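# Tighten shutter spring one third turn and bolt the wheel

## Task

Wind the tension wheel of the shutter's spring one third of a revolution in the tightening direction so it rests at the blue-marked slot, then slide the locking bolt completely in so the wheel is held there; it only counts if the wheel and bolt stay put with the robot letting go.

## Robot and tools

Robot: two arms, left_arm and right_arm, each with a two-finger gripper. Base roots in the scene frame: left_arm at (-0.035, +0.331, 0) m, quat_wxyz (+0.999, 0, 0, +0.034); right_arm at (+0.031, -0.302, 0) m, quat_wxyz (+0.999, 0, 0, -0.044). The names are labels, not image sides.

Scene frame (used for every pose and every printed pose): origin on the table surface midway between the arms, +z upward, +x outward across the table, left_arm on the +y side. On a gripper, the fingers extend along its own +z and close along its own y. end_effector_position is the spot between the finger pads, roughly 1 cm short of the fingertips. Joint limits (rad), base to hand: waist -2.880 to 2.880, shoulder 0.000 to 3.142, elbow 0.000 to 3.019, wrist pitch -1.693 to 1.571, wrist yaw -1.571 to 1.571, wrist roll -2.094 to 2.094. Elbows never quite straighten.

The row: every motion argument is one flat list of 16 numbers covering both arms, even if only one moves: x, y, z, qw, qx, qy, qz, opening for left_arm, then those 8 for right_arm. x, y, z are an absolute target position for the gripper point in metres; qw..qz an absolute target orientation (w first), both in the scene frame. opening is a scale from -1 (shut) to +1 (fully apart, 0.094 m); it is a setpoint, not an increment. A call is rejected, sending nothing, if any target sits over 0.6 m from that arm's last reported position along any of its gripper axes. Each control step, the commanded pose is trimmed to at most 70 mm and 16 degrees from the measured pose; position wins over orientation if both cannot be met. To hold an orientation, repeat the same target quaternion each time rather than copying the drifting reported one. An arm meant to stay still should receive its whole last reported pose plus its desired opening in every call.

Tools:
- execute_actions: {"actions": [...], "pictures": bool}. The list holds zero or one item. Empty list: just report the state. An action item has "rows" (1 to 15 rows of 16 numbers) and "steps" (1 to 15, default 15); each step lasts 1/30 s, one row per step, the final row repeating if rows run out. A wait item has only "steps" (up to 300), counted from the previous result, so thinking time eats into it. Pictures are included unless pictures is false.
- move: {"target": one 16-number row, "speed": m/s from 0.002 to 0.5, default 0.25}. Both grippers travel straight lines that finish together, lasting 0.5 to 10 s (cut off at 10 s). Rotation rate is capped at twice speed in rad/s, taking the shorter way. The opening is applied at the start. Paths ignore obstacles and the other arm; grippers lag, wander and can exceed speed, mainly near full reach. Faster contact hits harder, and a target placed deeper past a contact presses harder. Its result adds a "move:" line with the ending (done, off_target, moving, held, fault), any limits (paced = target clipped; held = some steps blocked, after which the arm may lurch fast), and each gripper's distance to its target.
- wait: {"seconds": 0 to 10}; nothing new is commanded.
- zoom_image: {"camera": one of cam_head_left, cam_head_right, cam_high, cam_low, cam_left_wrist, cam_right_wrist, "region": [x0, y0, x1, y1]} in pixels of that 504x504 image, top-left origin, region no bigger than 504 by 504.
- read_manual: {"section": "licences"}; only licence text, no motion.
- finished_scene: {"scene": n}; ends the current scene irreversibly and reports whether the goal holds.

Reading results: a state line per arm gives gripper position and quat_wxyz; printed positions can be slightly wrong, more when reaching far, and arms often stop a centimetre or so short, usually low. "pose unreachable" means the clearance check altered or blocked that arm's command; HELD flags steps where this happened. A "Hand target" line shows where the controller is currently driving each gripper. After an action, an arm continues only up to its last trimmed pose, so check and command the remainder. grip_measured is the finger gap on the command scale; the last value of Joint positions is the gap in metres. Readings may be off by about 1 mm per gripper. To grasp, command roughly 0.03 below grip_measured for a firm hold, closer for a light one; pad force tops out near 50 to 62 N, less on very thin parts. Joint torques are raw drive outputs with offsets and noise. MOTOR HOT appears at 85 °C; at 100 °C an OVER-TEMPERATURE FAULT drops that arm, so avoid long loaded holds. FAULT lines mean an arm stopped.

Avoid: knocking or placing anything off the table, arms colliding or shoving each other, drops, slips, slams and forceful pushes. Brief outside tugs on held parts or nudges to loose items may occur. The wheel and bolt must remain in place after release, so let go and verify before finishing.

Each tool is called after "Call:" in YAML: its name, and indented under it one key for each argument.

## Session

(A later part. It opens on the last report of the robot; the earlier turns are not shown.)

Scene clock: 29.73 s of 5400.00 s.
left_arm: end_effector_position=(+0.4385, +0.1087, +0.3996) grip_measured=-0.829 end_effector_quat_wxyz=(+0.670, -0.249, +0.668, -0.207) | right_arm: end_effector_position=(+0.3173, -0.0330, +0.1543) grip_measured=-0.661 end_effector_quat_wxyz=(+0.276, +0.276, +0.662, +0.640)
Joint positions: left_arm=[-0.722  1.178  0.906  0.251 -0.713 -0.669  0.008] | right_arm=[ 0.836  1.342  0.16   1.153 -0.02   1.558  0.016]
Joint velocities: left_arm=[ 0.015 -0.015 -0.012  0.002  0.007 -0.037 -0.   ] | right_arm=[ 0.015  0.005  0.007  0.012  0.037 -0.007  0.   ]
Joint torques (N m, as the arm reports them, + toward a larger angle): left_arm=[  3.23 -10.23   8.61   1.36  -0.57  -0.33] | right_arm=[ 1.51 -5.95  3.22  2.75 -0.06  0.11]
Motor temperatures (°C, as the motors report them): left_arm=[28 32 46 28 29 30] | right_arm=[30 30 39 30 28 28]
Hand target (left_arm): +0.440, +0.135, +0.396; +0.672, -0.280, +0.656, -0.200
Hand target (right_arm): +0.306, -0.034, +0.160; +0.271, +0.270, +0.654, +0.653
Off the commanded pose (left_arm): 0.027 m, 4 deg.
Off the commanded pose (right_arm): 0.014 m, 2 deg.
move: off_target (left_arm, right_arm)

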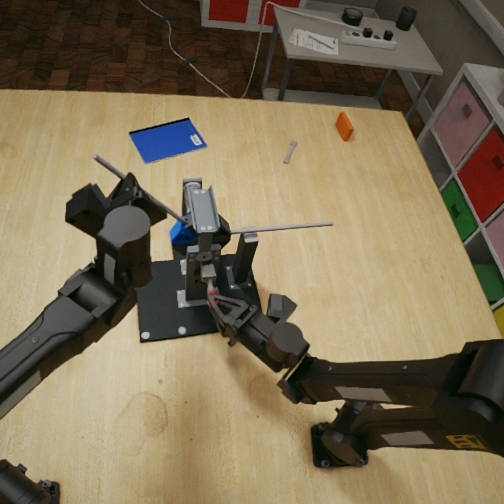

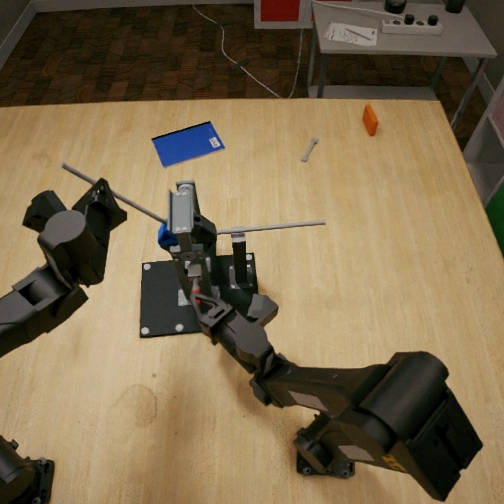

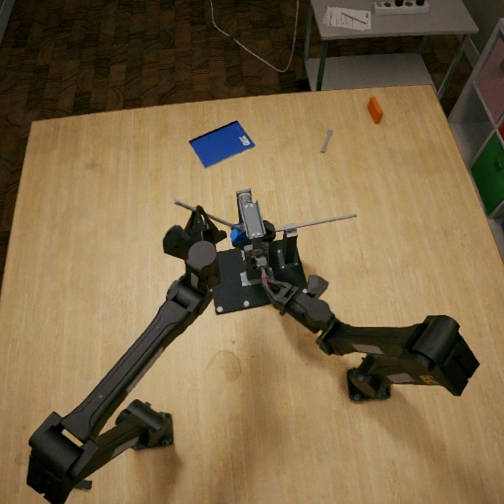

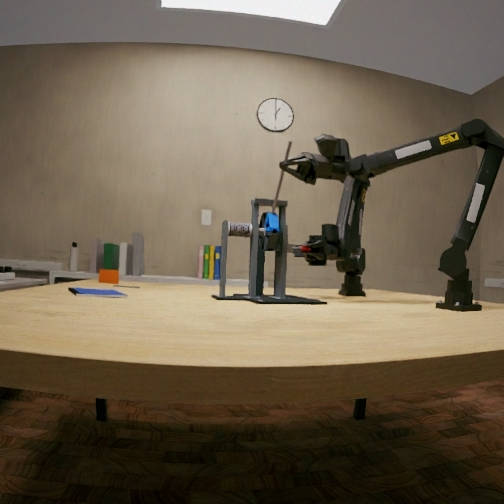

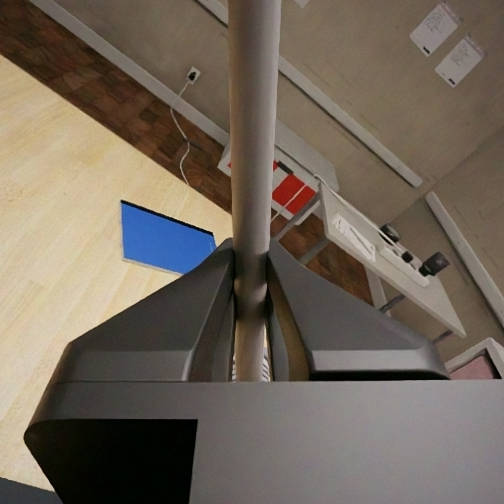

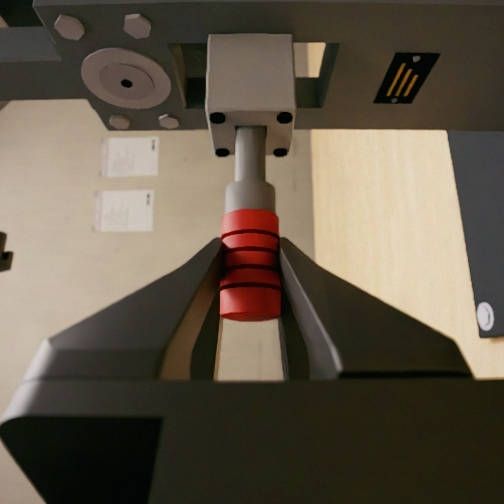

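Call:
move:
  target: [0.432,0.18,0.31,0.62,-0.42,0.575,-0.34,-1,0.29,-0.08,0.17,0.27,0.27,0.653,0.653,0]
  speed: 0.12

Call:
move:
  target: [0.428,0.195,0.185,0.49,-0.57,0.43,-0.5,-1,0.38,-0.16,0.44,0.67,0.15,0.69,0.235,0.5]
  speed: 0.25

Scene clock: 34.47 s of 5400.00 s.
left_arm: end_effector_position=(+0.4295, +0.1694, +0.3319) grip_measured=-0.829 end_effector_quat_wxyz=(+0.632, -0.390, +0.579, -0.338) | right_arm: end_effector_position=(+0.2878, -0.0763, +0.1719) grip_measured=-0.002 end_effector_quat_wxyz=(+0.273, +0.263, +0.653, +0.656)
Joint positions: left_arm=[-0.614  1.161  0.671  0.523 -0.648 -1.063  0.008] | right_arm=[ 0.742  1.057  0.043  1.024 -0.141  1.561  0.047]
Joint velocities: left_arm=[-0.015  0.005 -0.017 -0.002 -0.095  0.051 -0.001] | right_arm=[-0.005 -0.005  0.007 -0.012 -0.081  0.066  0.   ]
Joint torques (N m, as the arm reports them, + toward a larger angle): left_arm=[ 1.99 -5.57  7.94  1.43 -0.19 -0.57] | right_arm=[-1.71 -1.95  6.9   0.92 -0.22  0.15]
Motor temperatures (°C, as the motors report them): left_arm=[28 32 44 28 29 30] | right_arm=[30 30 39 30 28 28]
Hand target (left_arm): +0.433, +0.181, +0.310; +0.619, -0.418, +0.573, -0.338
Hand target (right_arm): +0.290, -0.079, +0.170; +0.269, +0.272, +0.652, +0.654
Off the commanded pose (left_arm): 0.024 m, 4 deg.
Off the commanded pose (right_arm): 0.005 m, 1 deg.
move: off_target (left_arm)

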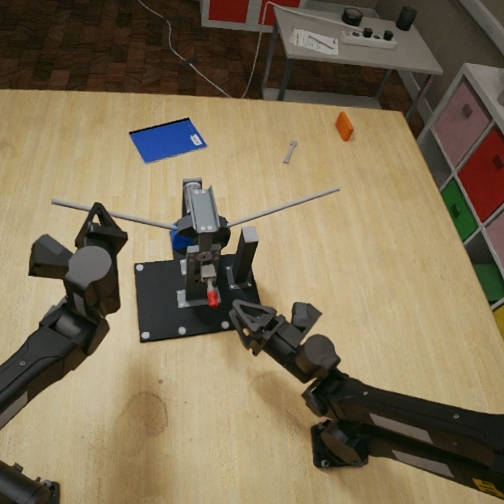

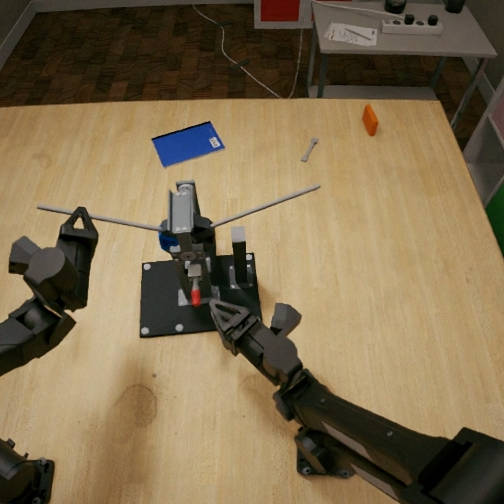

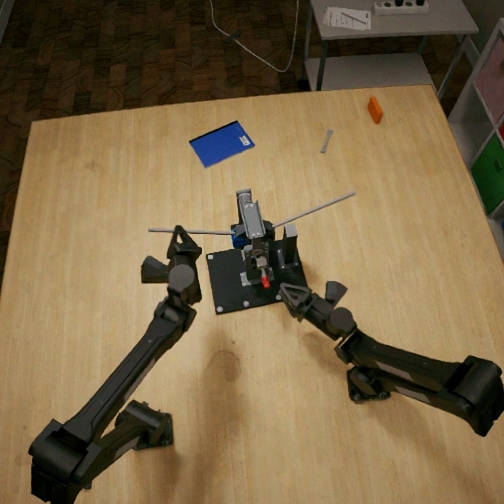

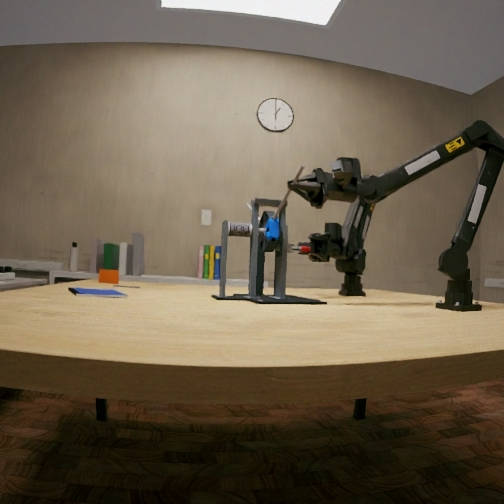

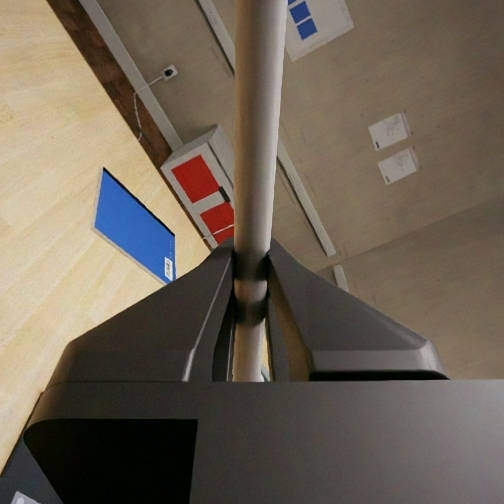

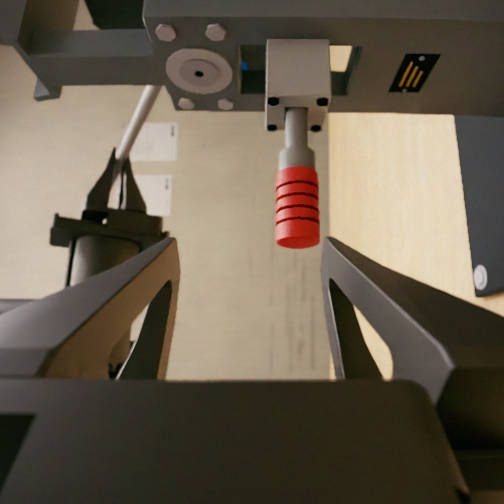

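Scene clock: 37.40 s of 5400.00 s.
left_arm: end_effector_position=(+0.4271, +0.1994, +0.2024) grip_measured=-0.830 end_effector_quat_wxyz=(-0.512, +0.556, -0.431, +0.493) | right_arm: end_effector_position=(+0.3818, -0.1516, +0.4140) grip_measured=+0.498 end_effector_quat_wxyz=(+0.655, +0.147, +0.702, +0.236)
Joint positions: left_arm=[-0.559  1.445  0.476  0.982 -0.636 -1.67   0.008] | right_arm=[ 0.703  0.661  0.674 -0.047  0.475  0.568  0.07 ]
Joint velocities: left_arm=[-0.005 -0.005  0.012  0.012  0.022 -0.051 -0.001] | right_arm=[-0.015 -0.005 -0.002  0.002  0.007 -0.081 -0.   ]
Joint torques (N m, as the arm reports them, + toward a larger angle): left_arm=[ 0.22 -5.19  6.54  1.51  0.55 -0.52] | right_arm=[-1.49 -0.35 15.48  0.93  0.05 -0.05]
Motor temperatures (°C, as the motors report them): left_arm=[28 31 43 28 30 30] | right_arm=[30 30 41 30 28 28]
Hand target (left_arm): +0.428, +0.196, +0.183; -0.490, +0.570, -0.431, +0.499
Hand target (right_arm): +0.385, -0.156, +0.438; +0.666, +0.150, +0.692, +0.233
Off the commanded pose (left_arm): 0.018 m, 3 deg.
Off the commanded pose (right_arm): 0.027 m, 2 deg.
move: off_target (left_arm, right_arm)

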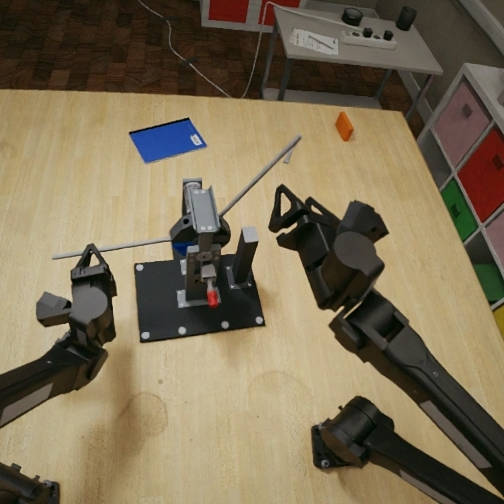

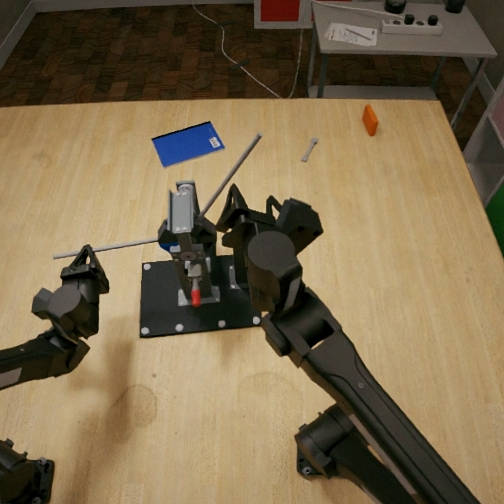

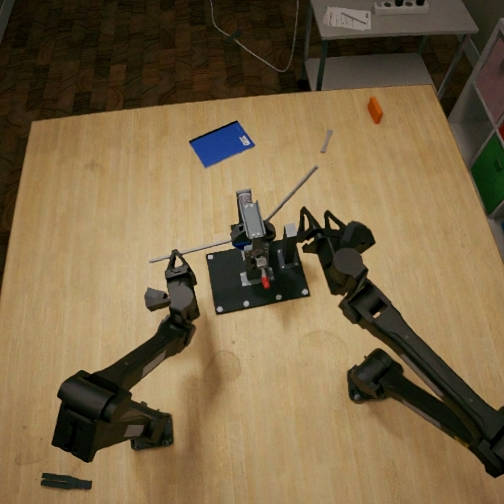

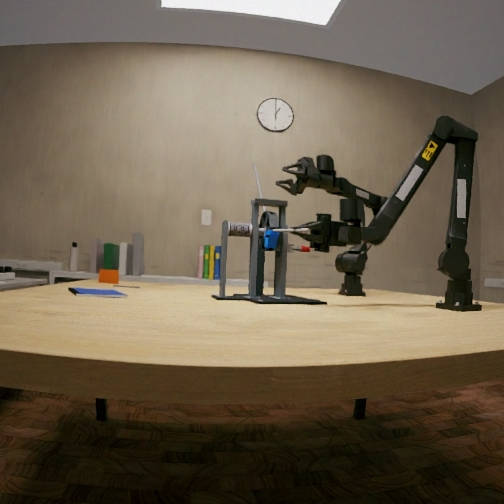

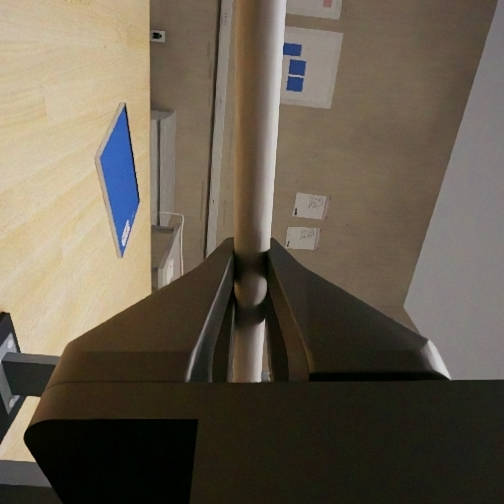

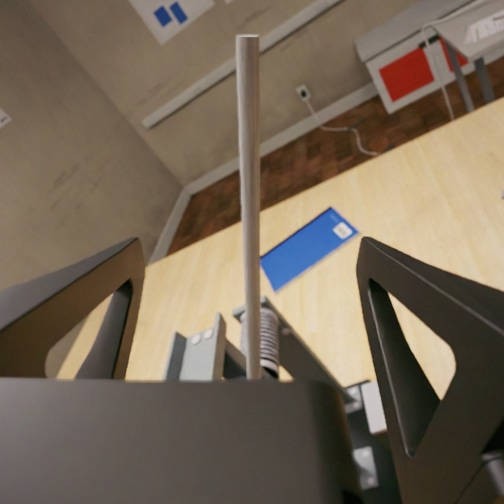

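Call:
move:
  target: [0.428,0.195,0.185,0.49,-0.57,0.43,-0.5,-1,0.478,-0.14,0.445,0.67,0.15,0.69,0.235,0.1]
  speed: 0.15

Call:
move:
  target: [0.428,0.195,0.185,0.49,-0.57,0.43,-0.5,-1,0.478,-0.14,0.445,0.67,0.15,0.69,0.235,-1]

Call:
zoom_image:
  camera: "cam_low"
  region: [210,130,350,270]

Scene clock: 41.03 s of 5400.00 s.
left_arm: end_effector_position=(+0.4270, +0.1995, +0.2030) grip_measured=-0.830 end_effector_quat_wxyz=(-0.513, +0.555, -0.431, +0.493) | right_arm: end_effector_position=(+0.4725, -0.1385, +0.4095) grip_measured=+0.102 end_effector_quat_wxyz=(+0.647, +0.150, +0.713, +0.226)
Joint positions: left_arm=[-0.559  1.443  0.476  0.982 -0.636 -1.667  0.008] | right_arm=[0.572 0.941 0.805 0.072 0.355 0.565 0.052]
Joint velocities: left_arm=[-0.024  0.005  0.002 -0.022  0.051 -0.095  0.   ] | right_arm=[-0.005 -0.015  0.002 -0.017 -0.022 -0.066 -0.   ]
Joint torques (N m, as the arm reports them, + toward a larger angle): left_arm=[ 0.08 -5.55  6.53  1.29  0.48 -0.54] | right_arm=[-1.32 -4.45 15.36  2.27 -0.2  -0.04]
Motor temperatures (°C, as the motors report them): left_arm=[28 31 42 28 30 30] | right_arm=[30 30 44 30 28 28]
Hand target (left_arm): +0.427, +0.195, +0.185; +0.491, -0.570, +0.430, -0.499
Hand target (right_arm): +0.477, -0.141, +0.443; +0.668, +0.152, +0.689, +0.235
Off the commanded pose (left_arm): 0.019 m, 3 deg.
Off the commanded pose (right_arm): 0.036 m, 4 deg.
move: off_target (left_arm, right_arm)

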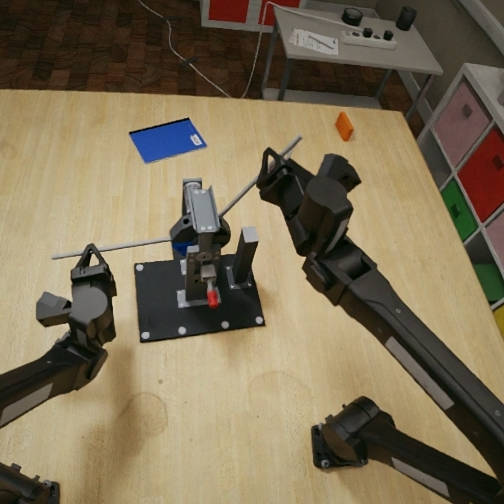

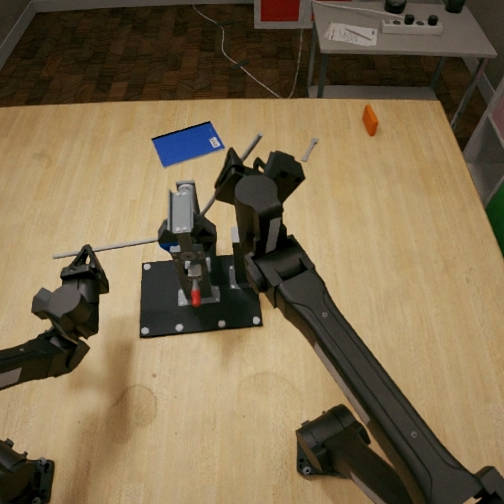

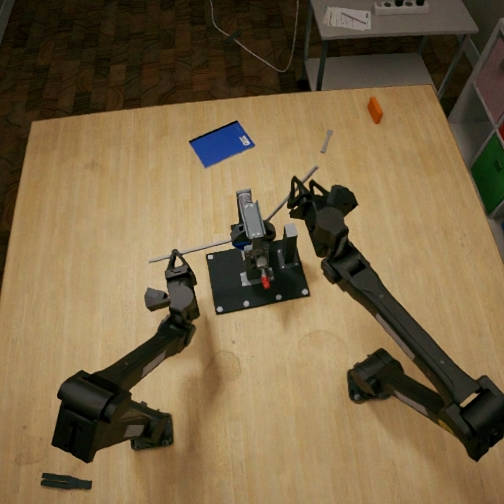

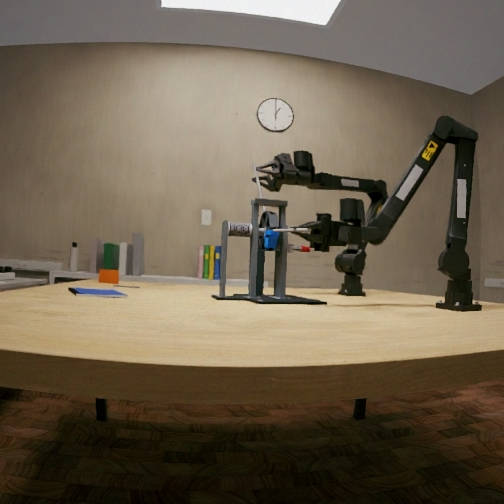

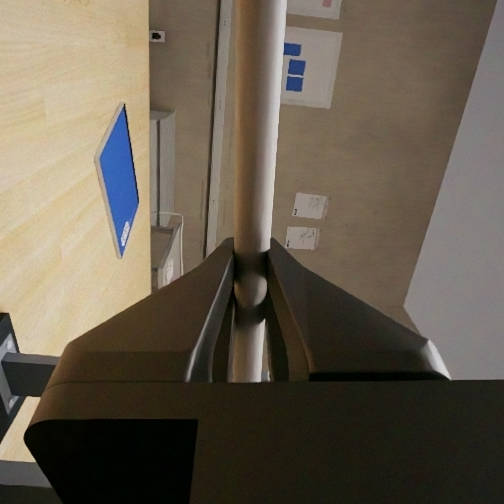

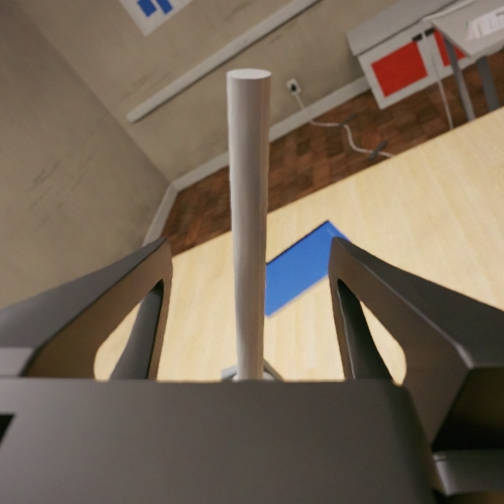

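Scene clock: 41.73 s of 5400.00 s.
left_arm: end_effector_position=(+0.4269, +0.1995, +0.2036) grip_measured=-0.830 end_effector_quat_wxyz=(-0.513, +0.555, -0.431, +0.493) | right_arm: end_effector_position=(+0.4725, -0.1385, +0.4095) grip_measured=-0.833 end_effector_quat_wxyz=(+0.647, +0.150, +0.713, +0.226)
Joint positions: left_arm=[-0.559  1.442  0.476  0.982 -0.636 -1.666  0.008] | right_arm=[0.572 0.941 0.805 0.072 0.355 0.565 0.008]
Joint velocities: left_arm=[-0.005 -0.024 -0.007 -0.012  0.007  0.066  0.   ] | right_arm=[-0.015 -0.005  0.002  0.002  0.022  0.051 -0.001]
Joint torques (N m, as the arm reports them, + toward a larger angle): left_arm=[ 0.1  -5.44  6.53  1.29  0.47 -0.56] | right_arm=[-1.1  -4.46 15.79  2.35 -0.09 -0.07]
Motor temperatures (°C, as the motors report them): left_arm=[28 31 42 28 30 30] | right_arm=[30 30 44 30 28 28]
Hand target (left_arm): +0.427, +0.195, +0.185; +0.490, -0.570, +0.430, -0.499
Hand target (right_arm): +0.477, -0.140, +0.444; +0.669, +0.150, +0.689, +0.234
Off the commanded pose (left_arm): 0.019 m, 3 deg.
Off the commanded pose (right_arm): 0.036 m, 4 deg.
move: off_target (left_arm, right_arm)

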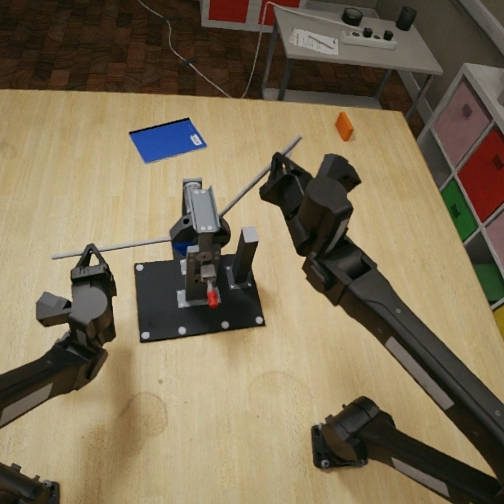

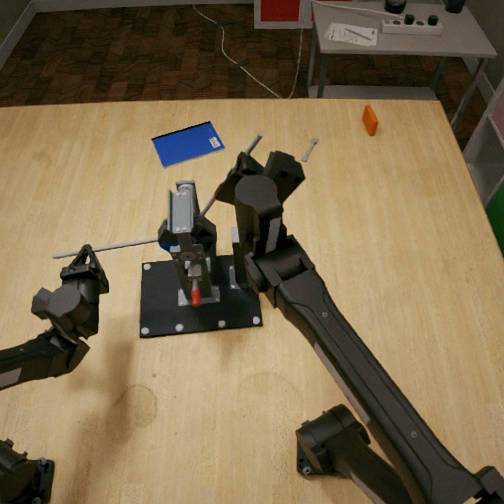

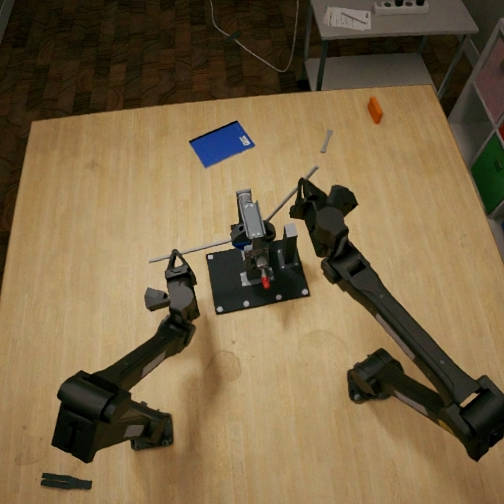

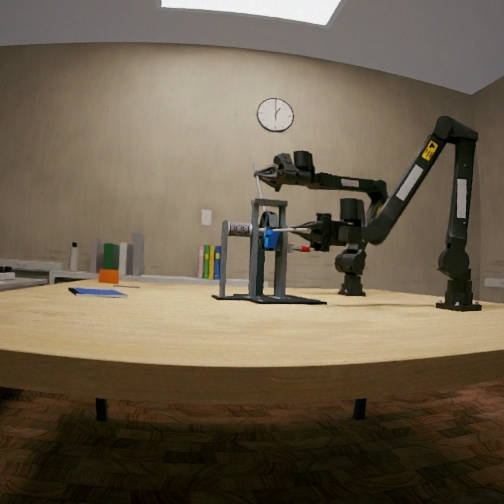

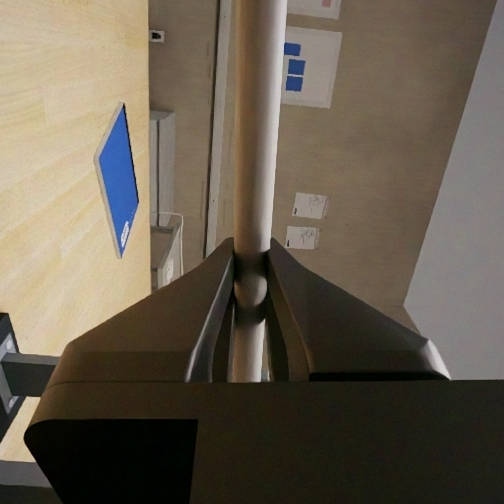

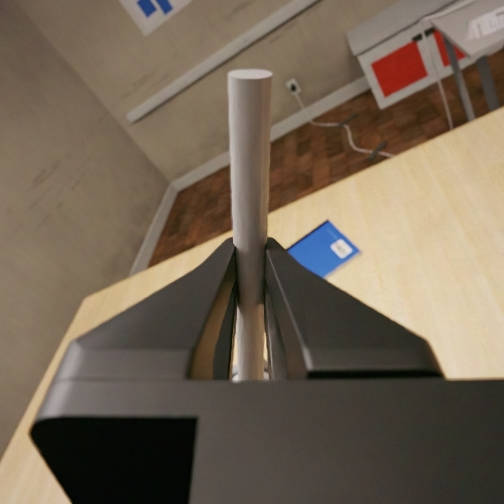

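Region (210, 130, 350, 270) of cam_low's 504x504 image, scaled by 3.600, with more detail than that image has.

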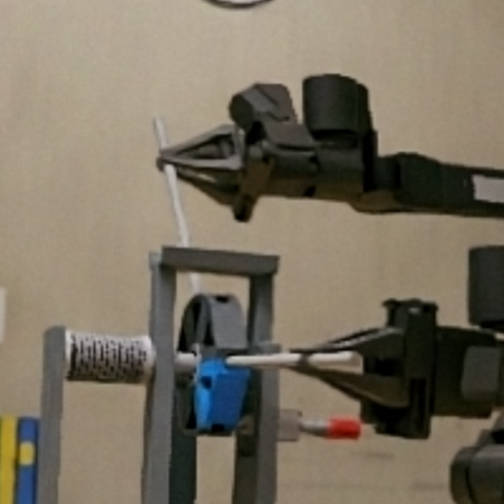

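Good grip. Load right, unload left.

Call:
move:
  target: [0.428,0.198,0.21,0.52,-0.545,0.455,-0.475,-1,0.47,-0.075,0.46,0.685,0.03,0.69,0.235,-1]
  speed: 0.07

Scene clock: 45.57 s of 5400.00 s.
left_arm: end_effector_position=(+0.4258, +0.1991, +0.2003) grip_measured=-0.830 end_effector_quat_wxyz=(+0.515, -0.552, +0.452, -0.475) | right_arm: end_effector_position=(+0.4706, -0.1075, +0.4250) grip_measured=-0.833 end_effector_quat_wxyz=(+0.673, +0.061, +0.709, +0.202)
Joint positions: left_arm=[-0.559  1.423  0.476  0.925 -0.63  -1.642  0.008] | right_arm=[0.623 0.965 0.827 0.126 0.329 0.381 0.008]
Joint velocities: left_arm=[-0.015 -0.005  0.017 -0.002 -0.051  0.037 -0.   ] | right_arm=[-0.005 -0.005  0.002 -0.012 -0.095 -0.037 -0.   ]
Joint torques (N m, as the arm reports them, + toward a larger angle): left_arm=[  0.52 -10.12   8.14   0.45   0.25   0.24] | right_arm=[ 3.88 -2.94 16.84  2.54 -1.22 -0.16]
Motor temperatures (°C, as the motors report them): left_arm=[28 31 41 27 30 30] | right_arm=[30 30 46 30 28 28]
Hand target (left_arm): +0.428, +0.198, +0.210; +0.520, -0.545, +0.455, -0.475
Hand target (right_arm): +0.468, -0.077, +0.459; +0.686, +0.030, +0.688, +0.233
Off the commanded pose (left_arm): 0.010 m, 1 deg.
Off the commanded pose (right_arm): 0.048 m, 6 deg.
move: off_target (right_arm)

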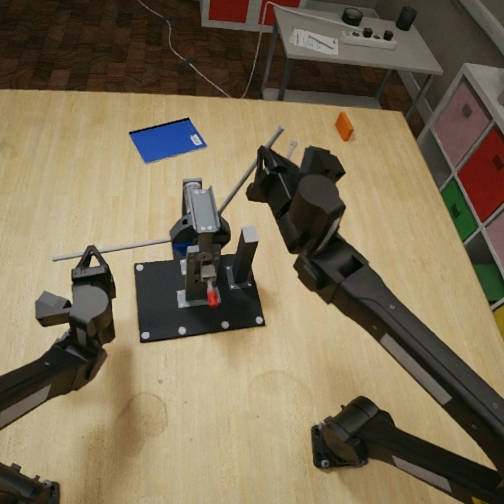

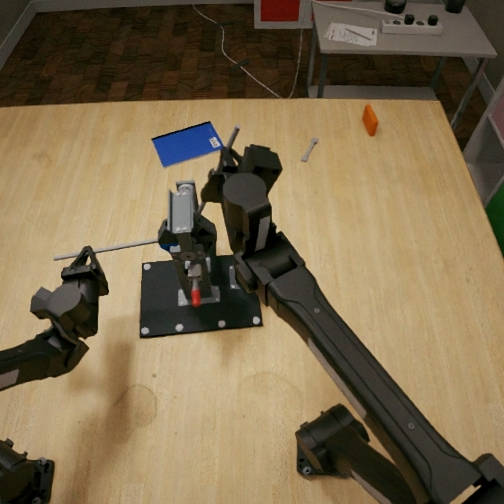

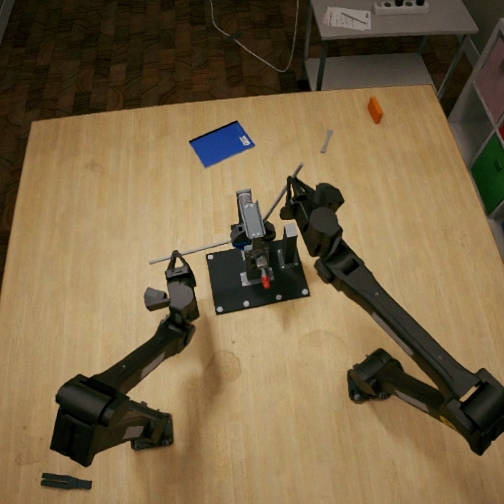

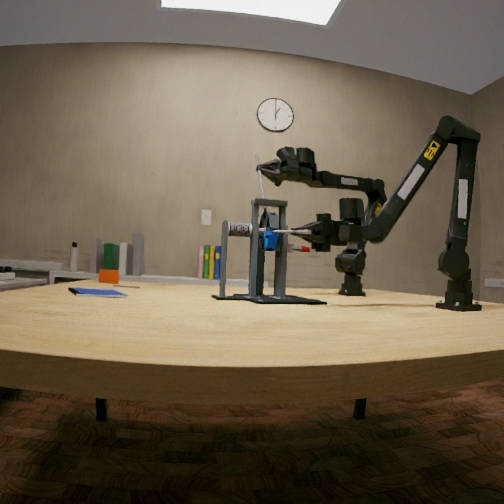

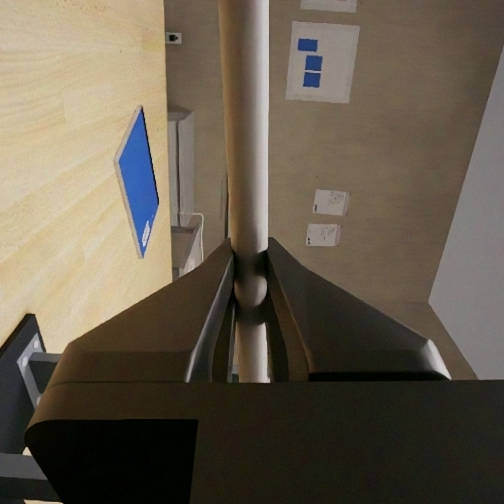

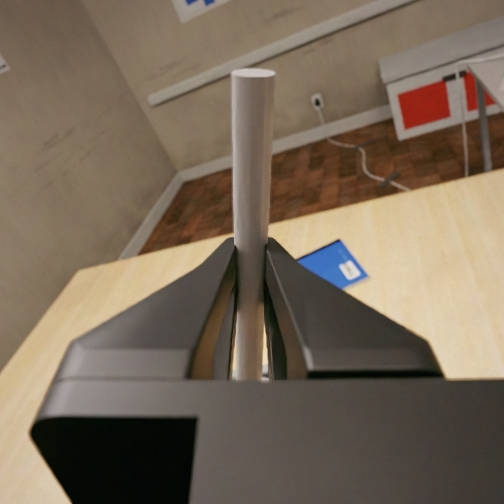

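Call:
move:
  target: [0.415,0.30,0.207,0.52,-0.545,0.455,-0.475,-1,0.47,-0.075,0.46,0.685,0.03,0.69,0.235,-1]
  speed: 0.1

Call:
move:
  target: [0.445,0.135,0.50,0.685,-0.25,0.662,-0.17,-1,0.47,-0.075,0.46,0.685,0.03,0.69,0.235,-1]

Call:
zoom_image:
  camera: "cam_low"
  region: [230,150,330,250]

Call:
zoom_image:
  camera: "cam_head_left"
  region: [130,160,230,260]

Scene clock: 49.53 s of 5400.00 s.
left_arm: end_effector_position=(+0.4166, +0.3012, +0.1929) grip_measured=-0.830 end_effector_quat_wxyz=(+0.516, -0.549, +0.465, -0.464) | right_arm: end_effector_position=(+0.4708, -0.1094, +0.4243) grip_measured=-0.833 end_effector_quat_wxyz=(+0.673, +0.063, +0.709, +0.201)
Joint positions: left_arm=[-0.253  1.317  0.361  0.917 -0.321 -1.612  0.008] | right_arm=[0.619 0.964 0.825 0.126 0.329 0.383 0.008]
Joint velocities: left_arm=[-0.015 -0.005 -0.007 -0.017 -0.154 -0.007 -0.001] | right_arm=[-0.015 -0.005  0.002 -0.002  0.037  0.007 -0.001]
Joint torques (N m, as the arm reports them, + toward a larger angle): left_arm=[ 0.76 -9.25  7.74  1.11  0.14  0.06] | right_arm=[ 4.14 -2.94 17.05  2.38 -1.28 -0.14]
Motor temperatures (°C, as the motors report them): left_arm=[28 31 41 27 30 30] | right_arm=[30 30 49 30 28 28]
Hand target (left_arm): +0.417, +0.302, +0.208; +0.522, -0.543, +0.456, -0.474
Hand target (right_arm): +0.467, -0.077, +0.459; +0.686, +0.030, +0.689, +0.234
Off the commanded pose (left_arm): 0.014 m, 2 deg.
Off the commanded pose (right_arm): 0.050 m, 6 deg.
move: off_target (left_arm, right_arm)

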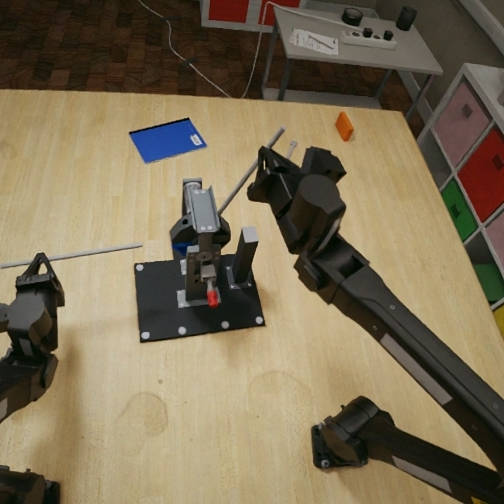

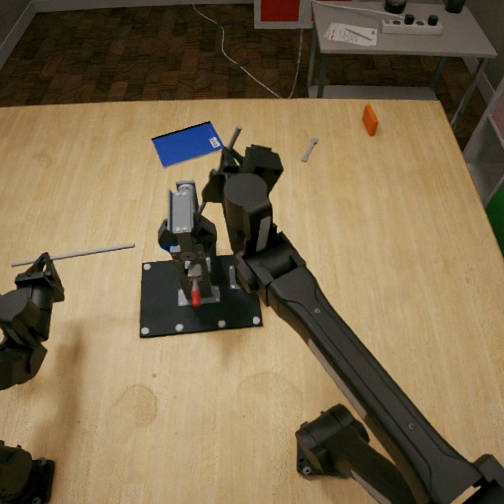

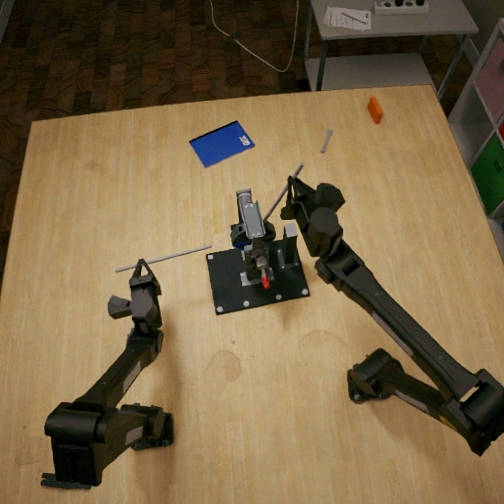

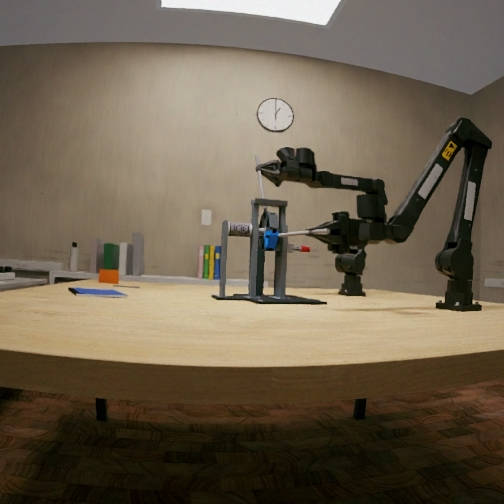

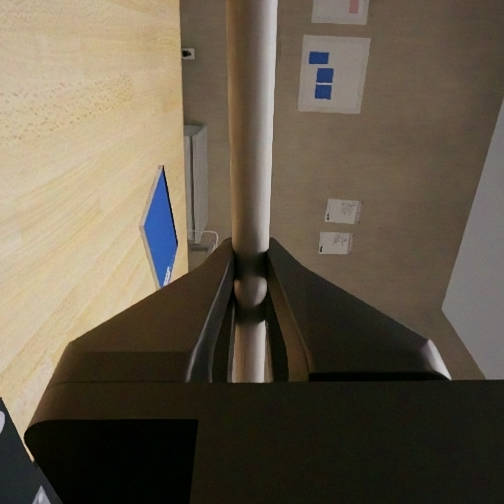

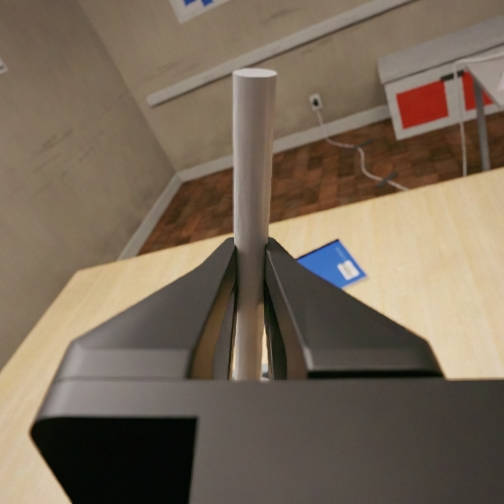

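Scene clock: 52.13 s of 5400.00 s.
left_arm: end_effector_position=(+0.4377, +0.1375, +0.4667) grip_measured=-0.830 end_effector_quat_wxyz=(+0.674, -0.248, +0.678, -0.157) | right_arm: end_effector_position=(+0.4708, -0.1091, +0.4241) grip_measured=-0.833 end_effector_quat_wxyz=(+0.673, +0.063, +0.709, +0.201)
Joint positions: left_arm=[-0.683  1.114  1.057 -0.001 -0.736 -0.62   0.008] | right_arm=[0.619 0.964 0.825 0.126 0.329 0.384 0.008]
Joint velocities: left_arm=[ 0.005 -0.005 -0.007 -0.017  0.037  0.007 -0.001] | right_arm=[ 0.005 -0.005  0.002  0.007 -0.007 -0.066  0.001]
Joint torques (N m, as the arm reports them, + toward a larger angle): left_arm=[ 0.2  -7.08 16.88  0.94 -0.09  0.04] | right_arm=[ 4.19 -2.95 17.05  2.4  -1.29 -0.14]
Motor temperatures (°C, as the motors report them): left_arm=[28 31 43 27 29 30] | right_arm=[30 30 50 30 29 28]
Hand target (left_arm): +0.440, +0.133, +0.500; +0.684, -0.252, +0.662, -0.172
Hand target (right_arm): +0.467, -0.077, +0.458; +0.685, +0.030, +0.689, +0.234
Off the commanded pose (left_arm): 0.034 m, 3 deg.
Off the commanded pose (right_arm): 0.050 m, 6 deg.
move: off_target (left_arm, right_arm)

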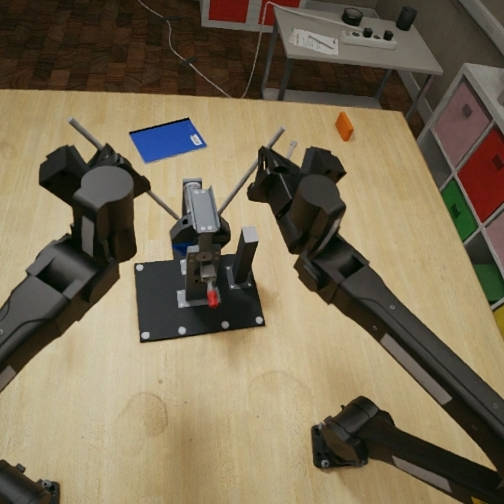

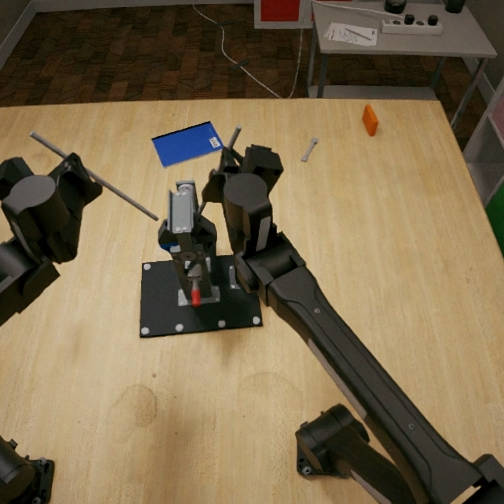

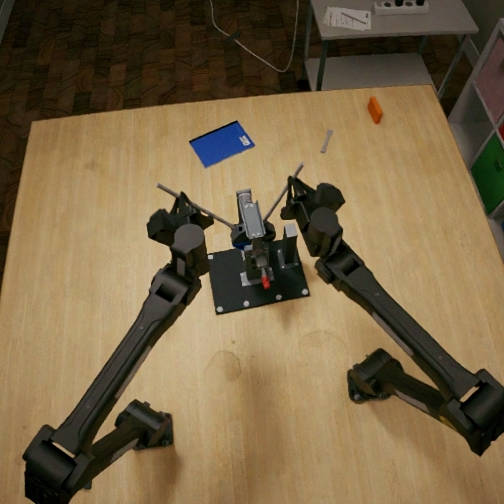

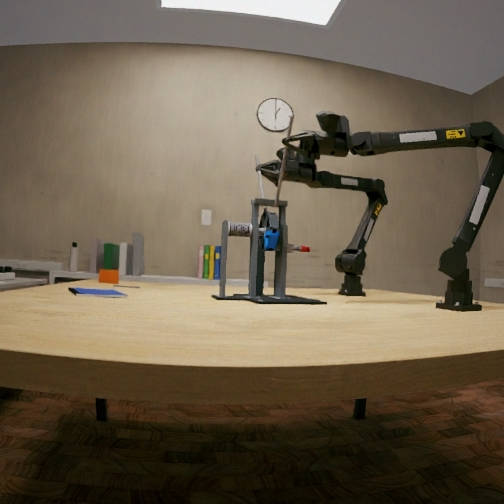

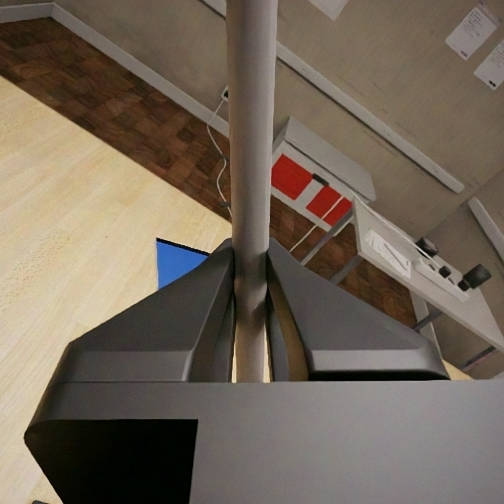

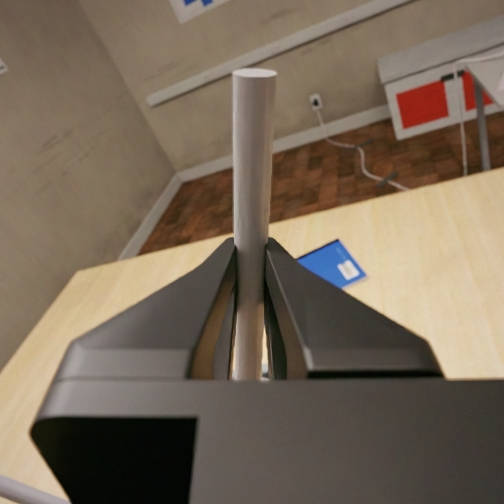

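Region (230, 150, 330, 250) of cam_low's 504x504 image, scaled by 5.040, with more detail than that image has.

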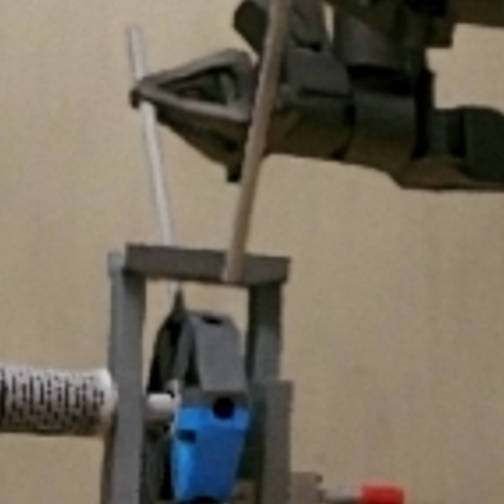

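Region (130, 160, 230, 260) of cam_head_left's 504x504 image, scaled by 5.040, with more detail than that image has.

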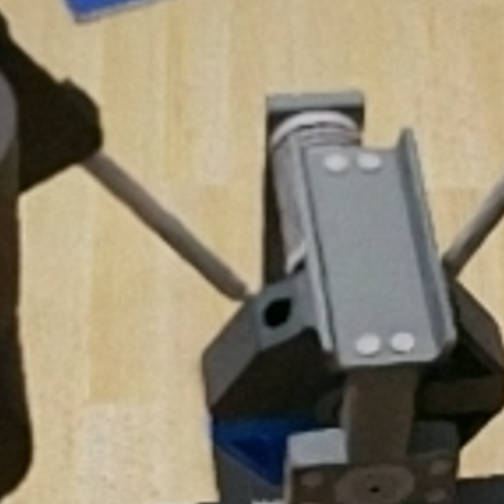

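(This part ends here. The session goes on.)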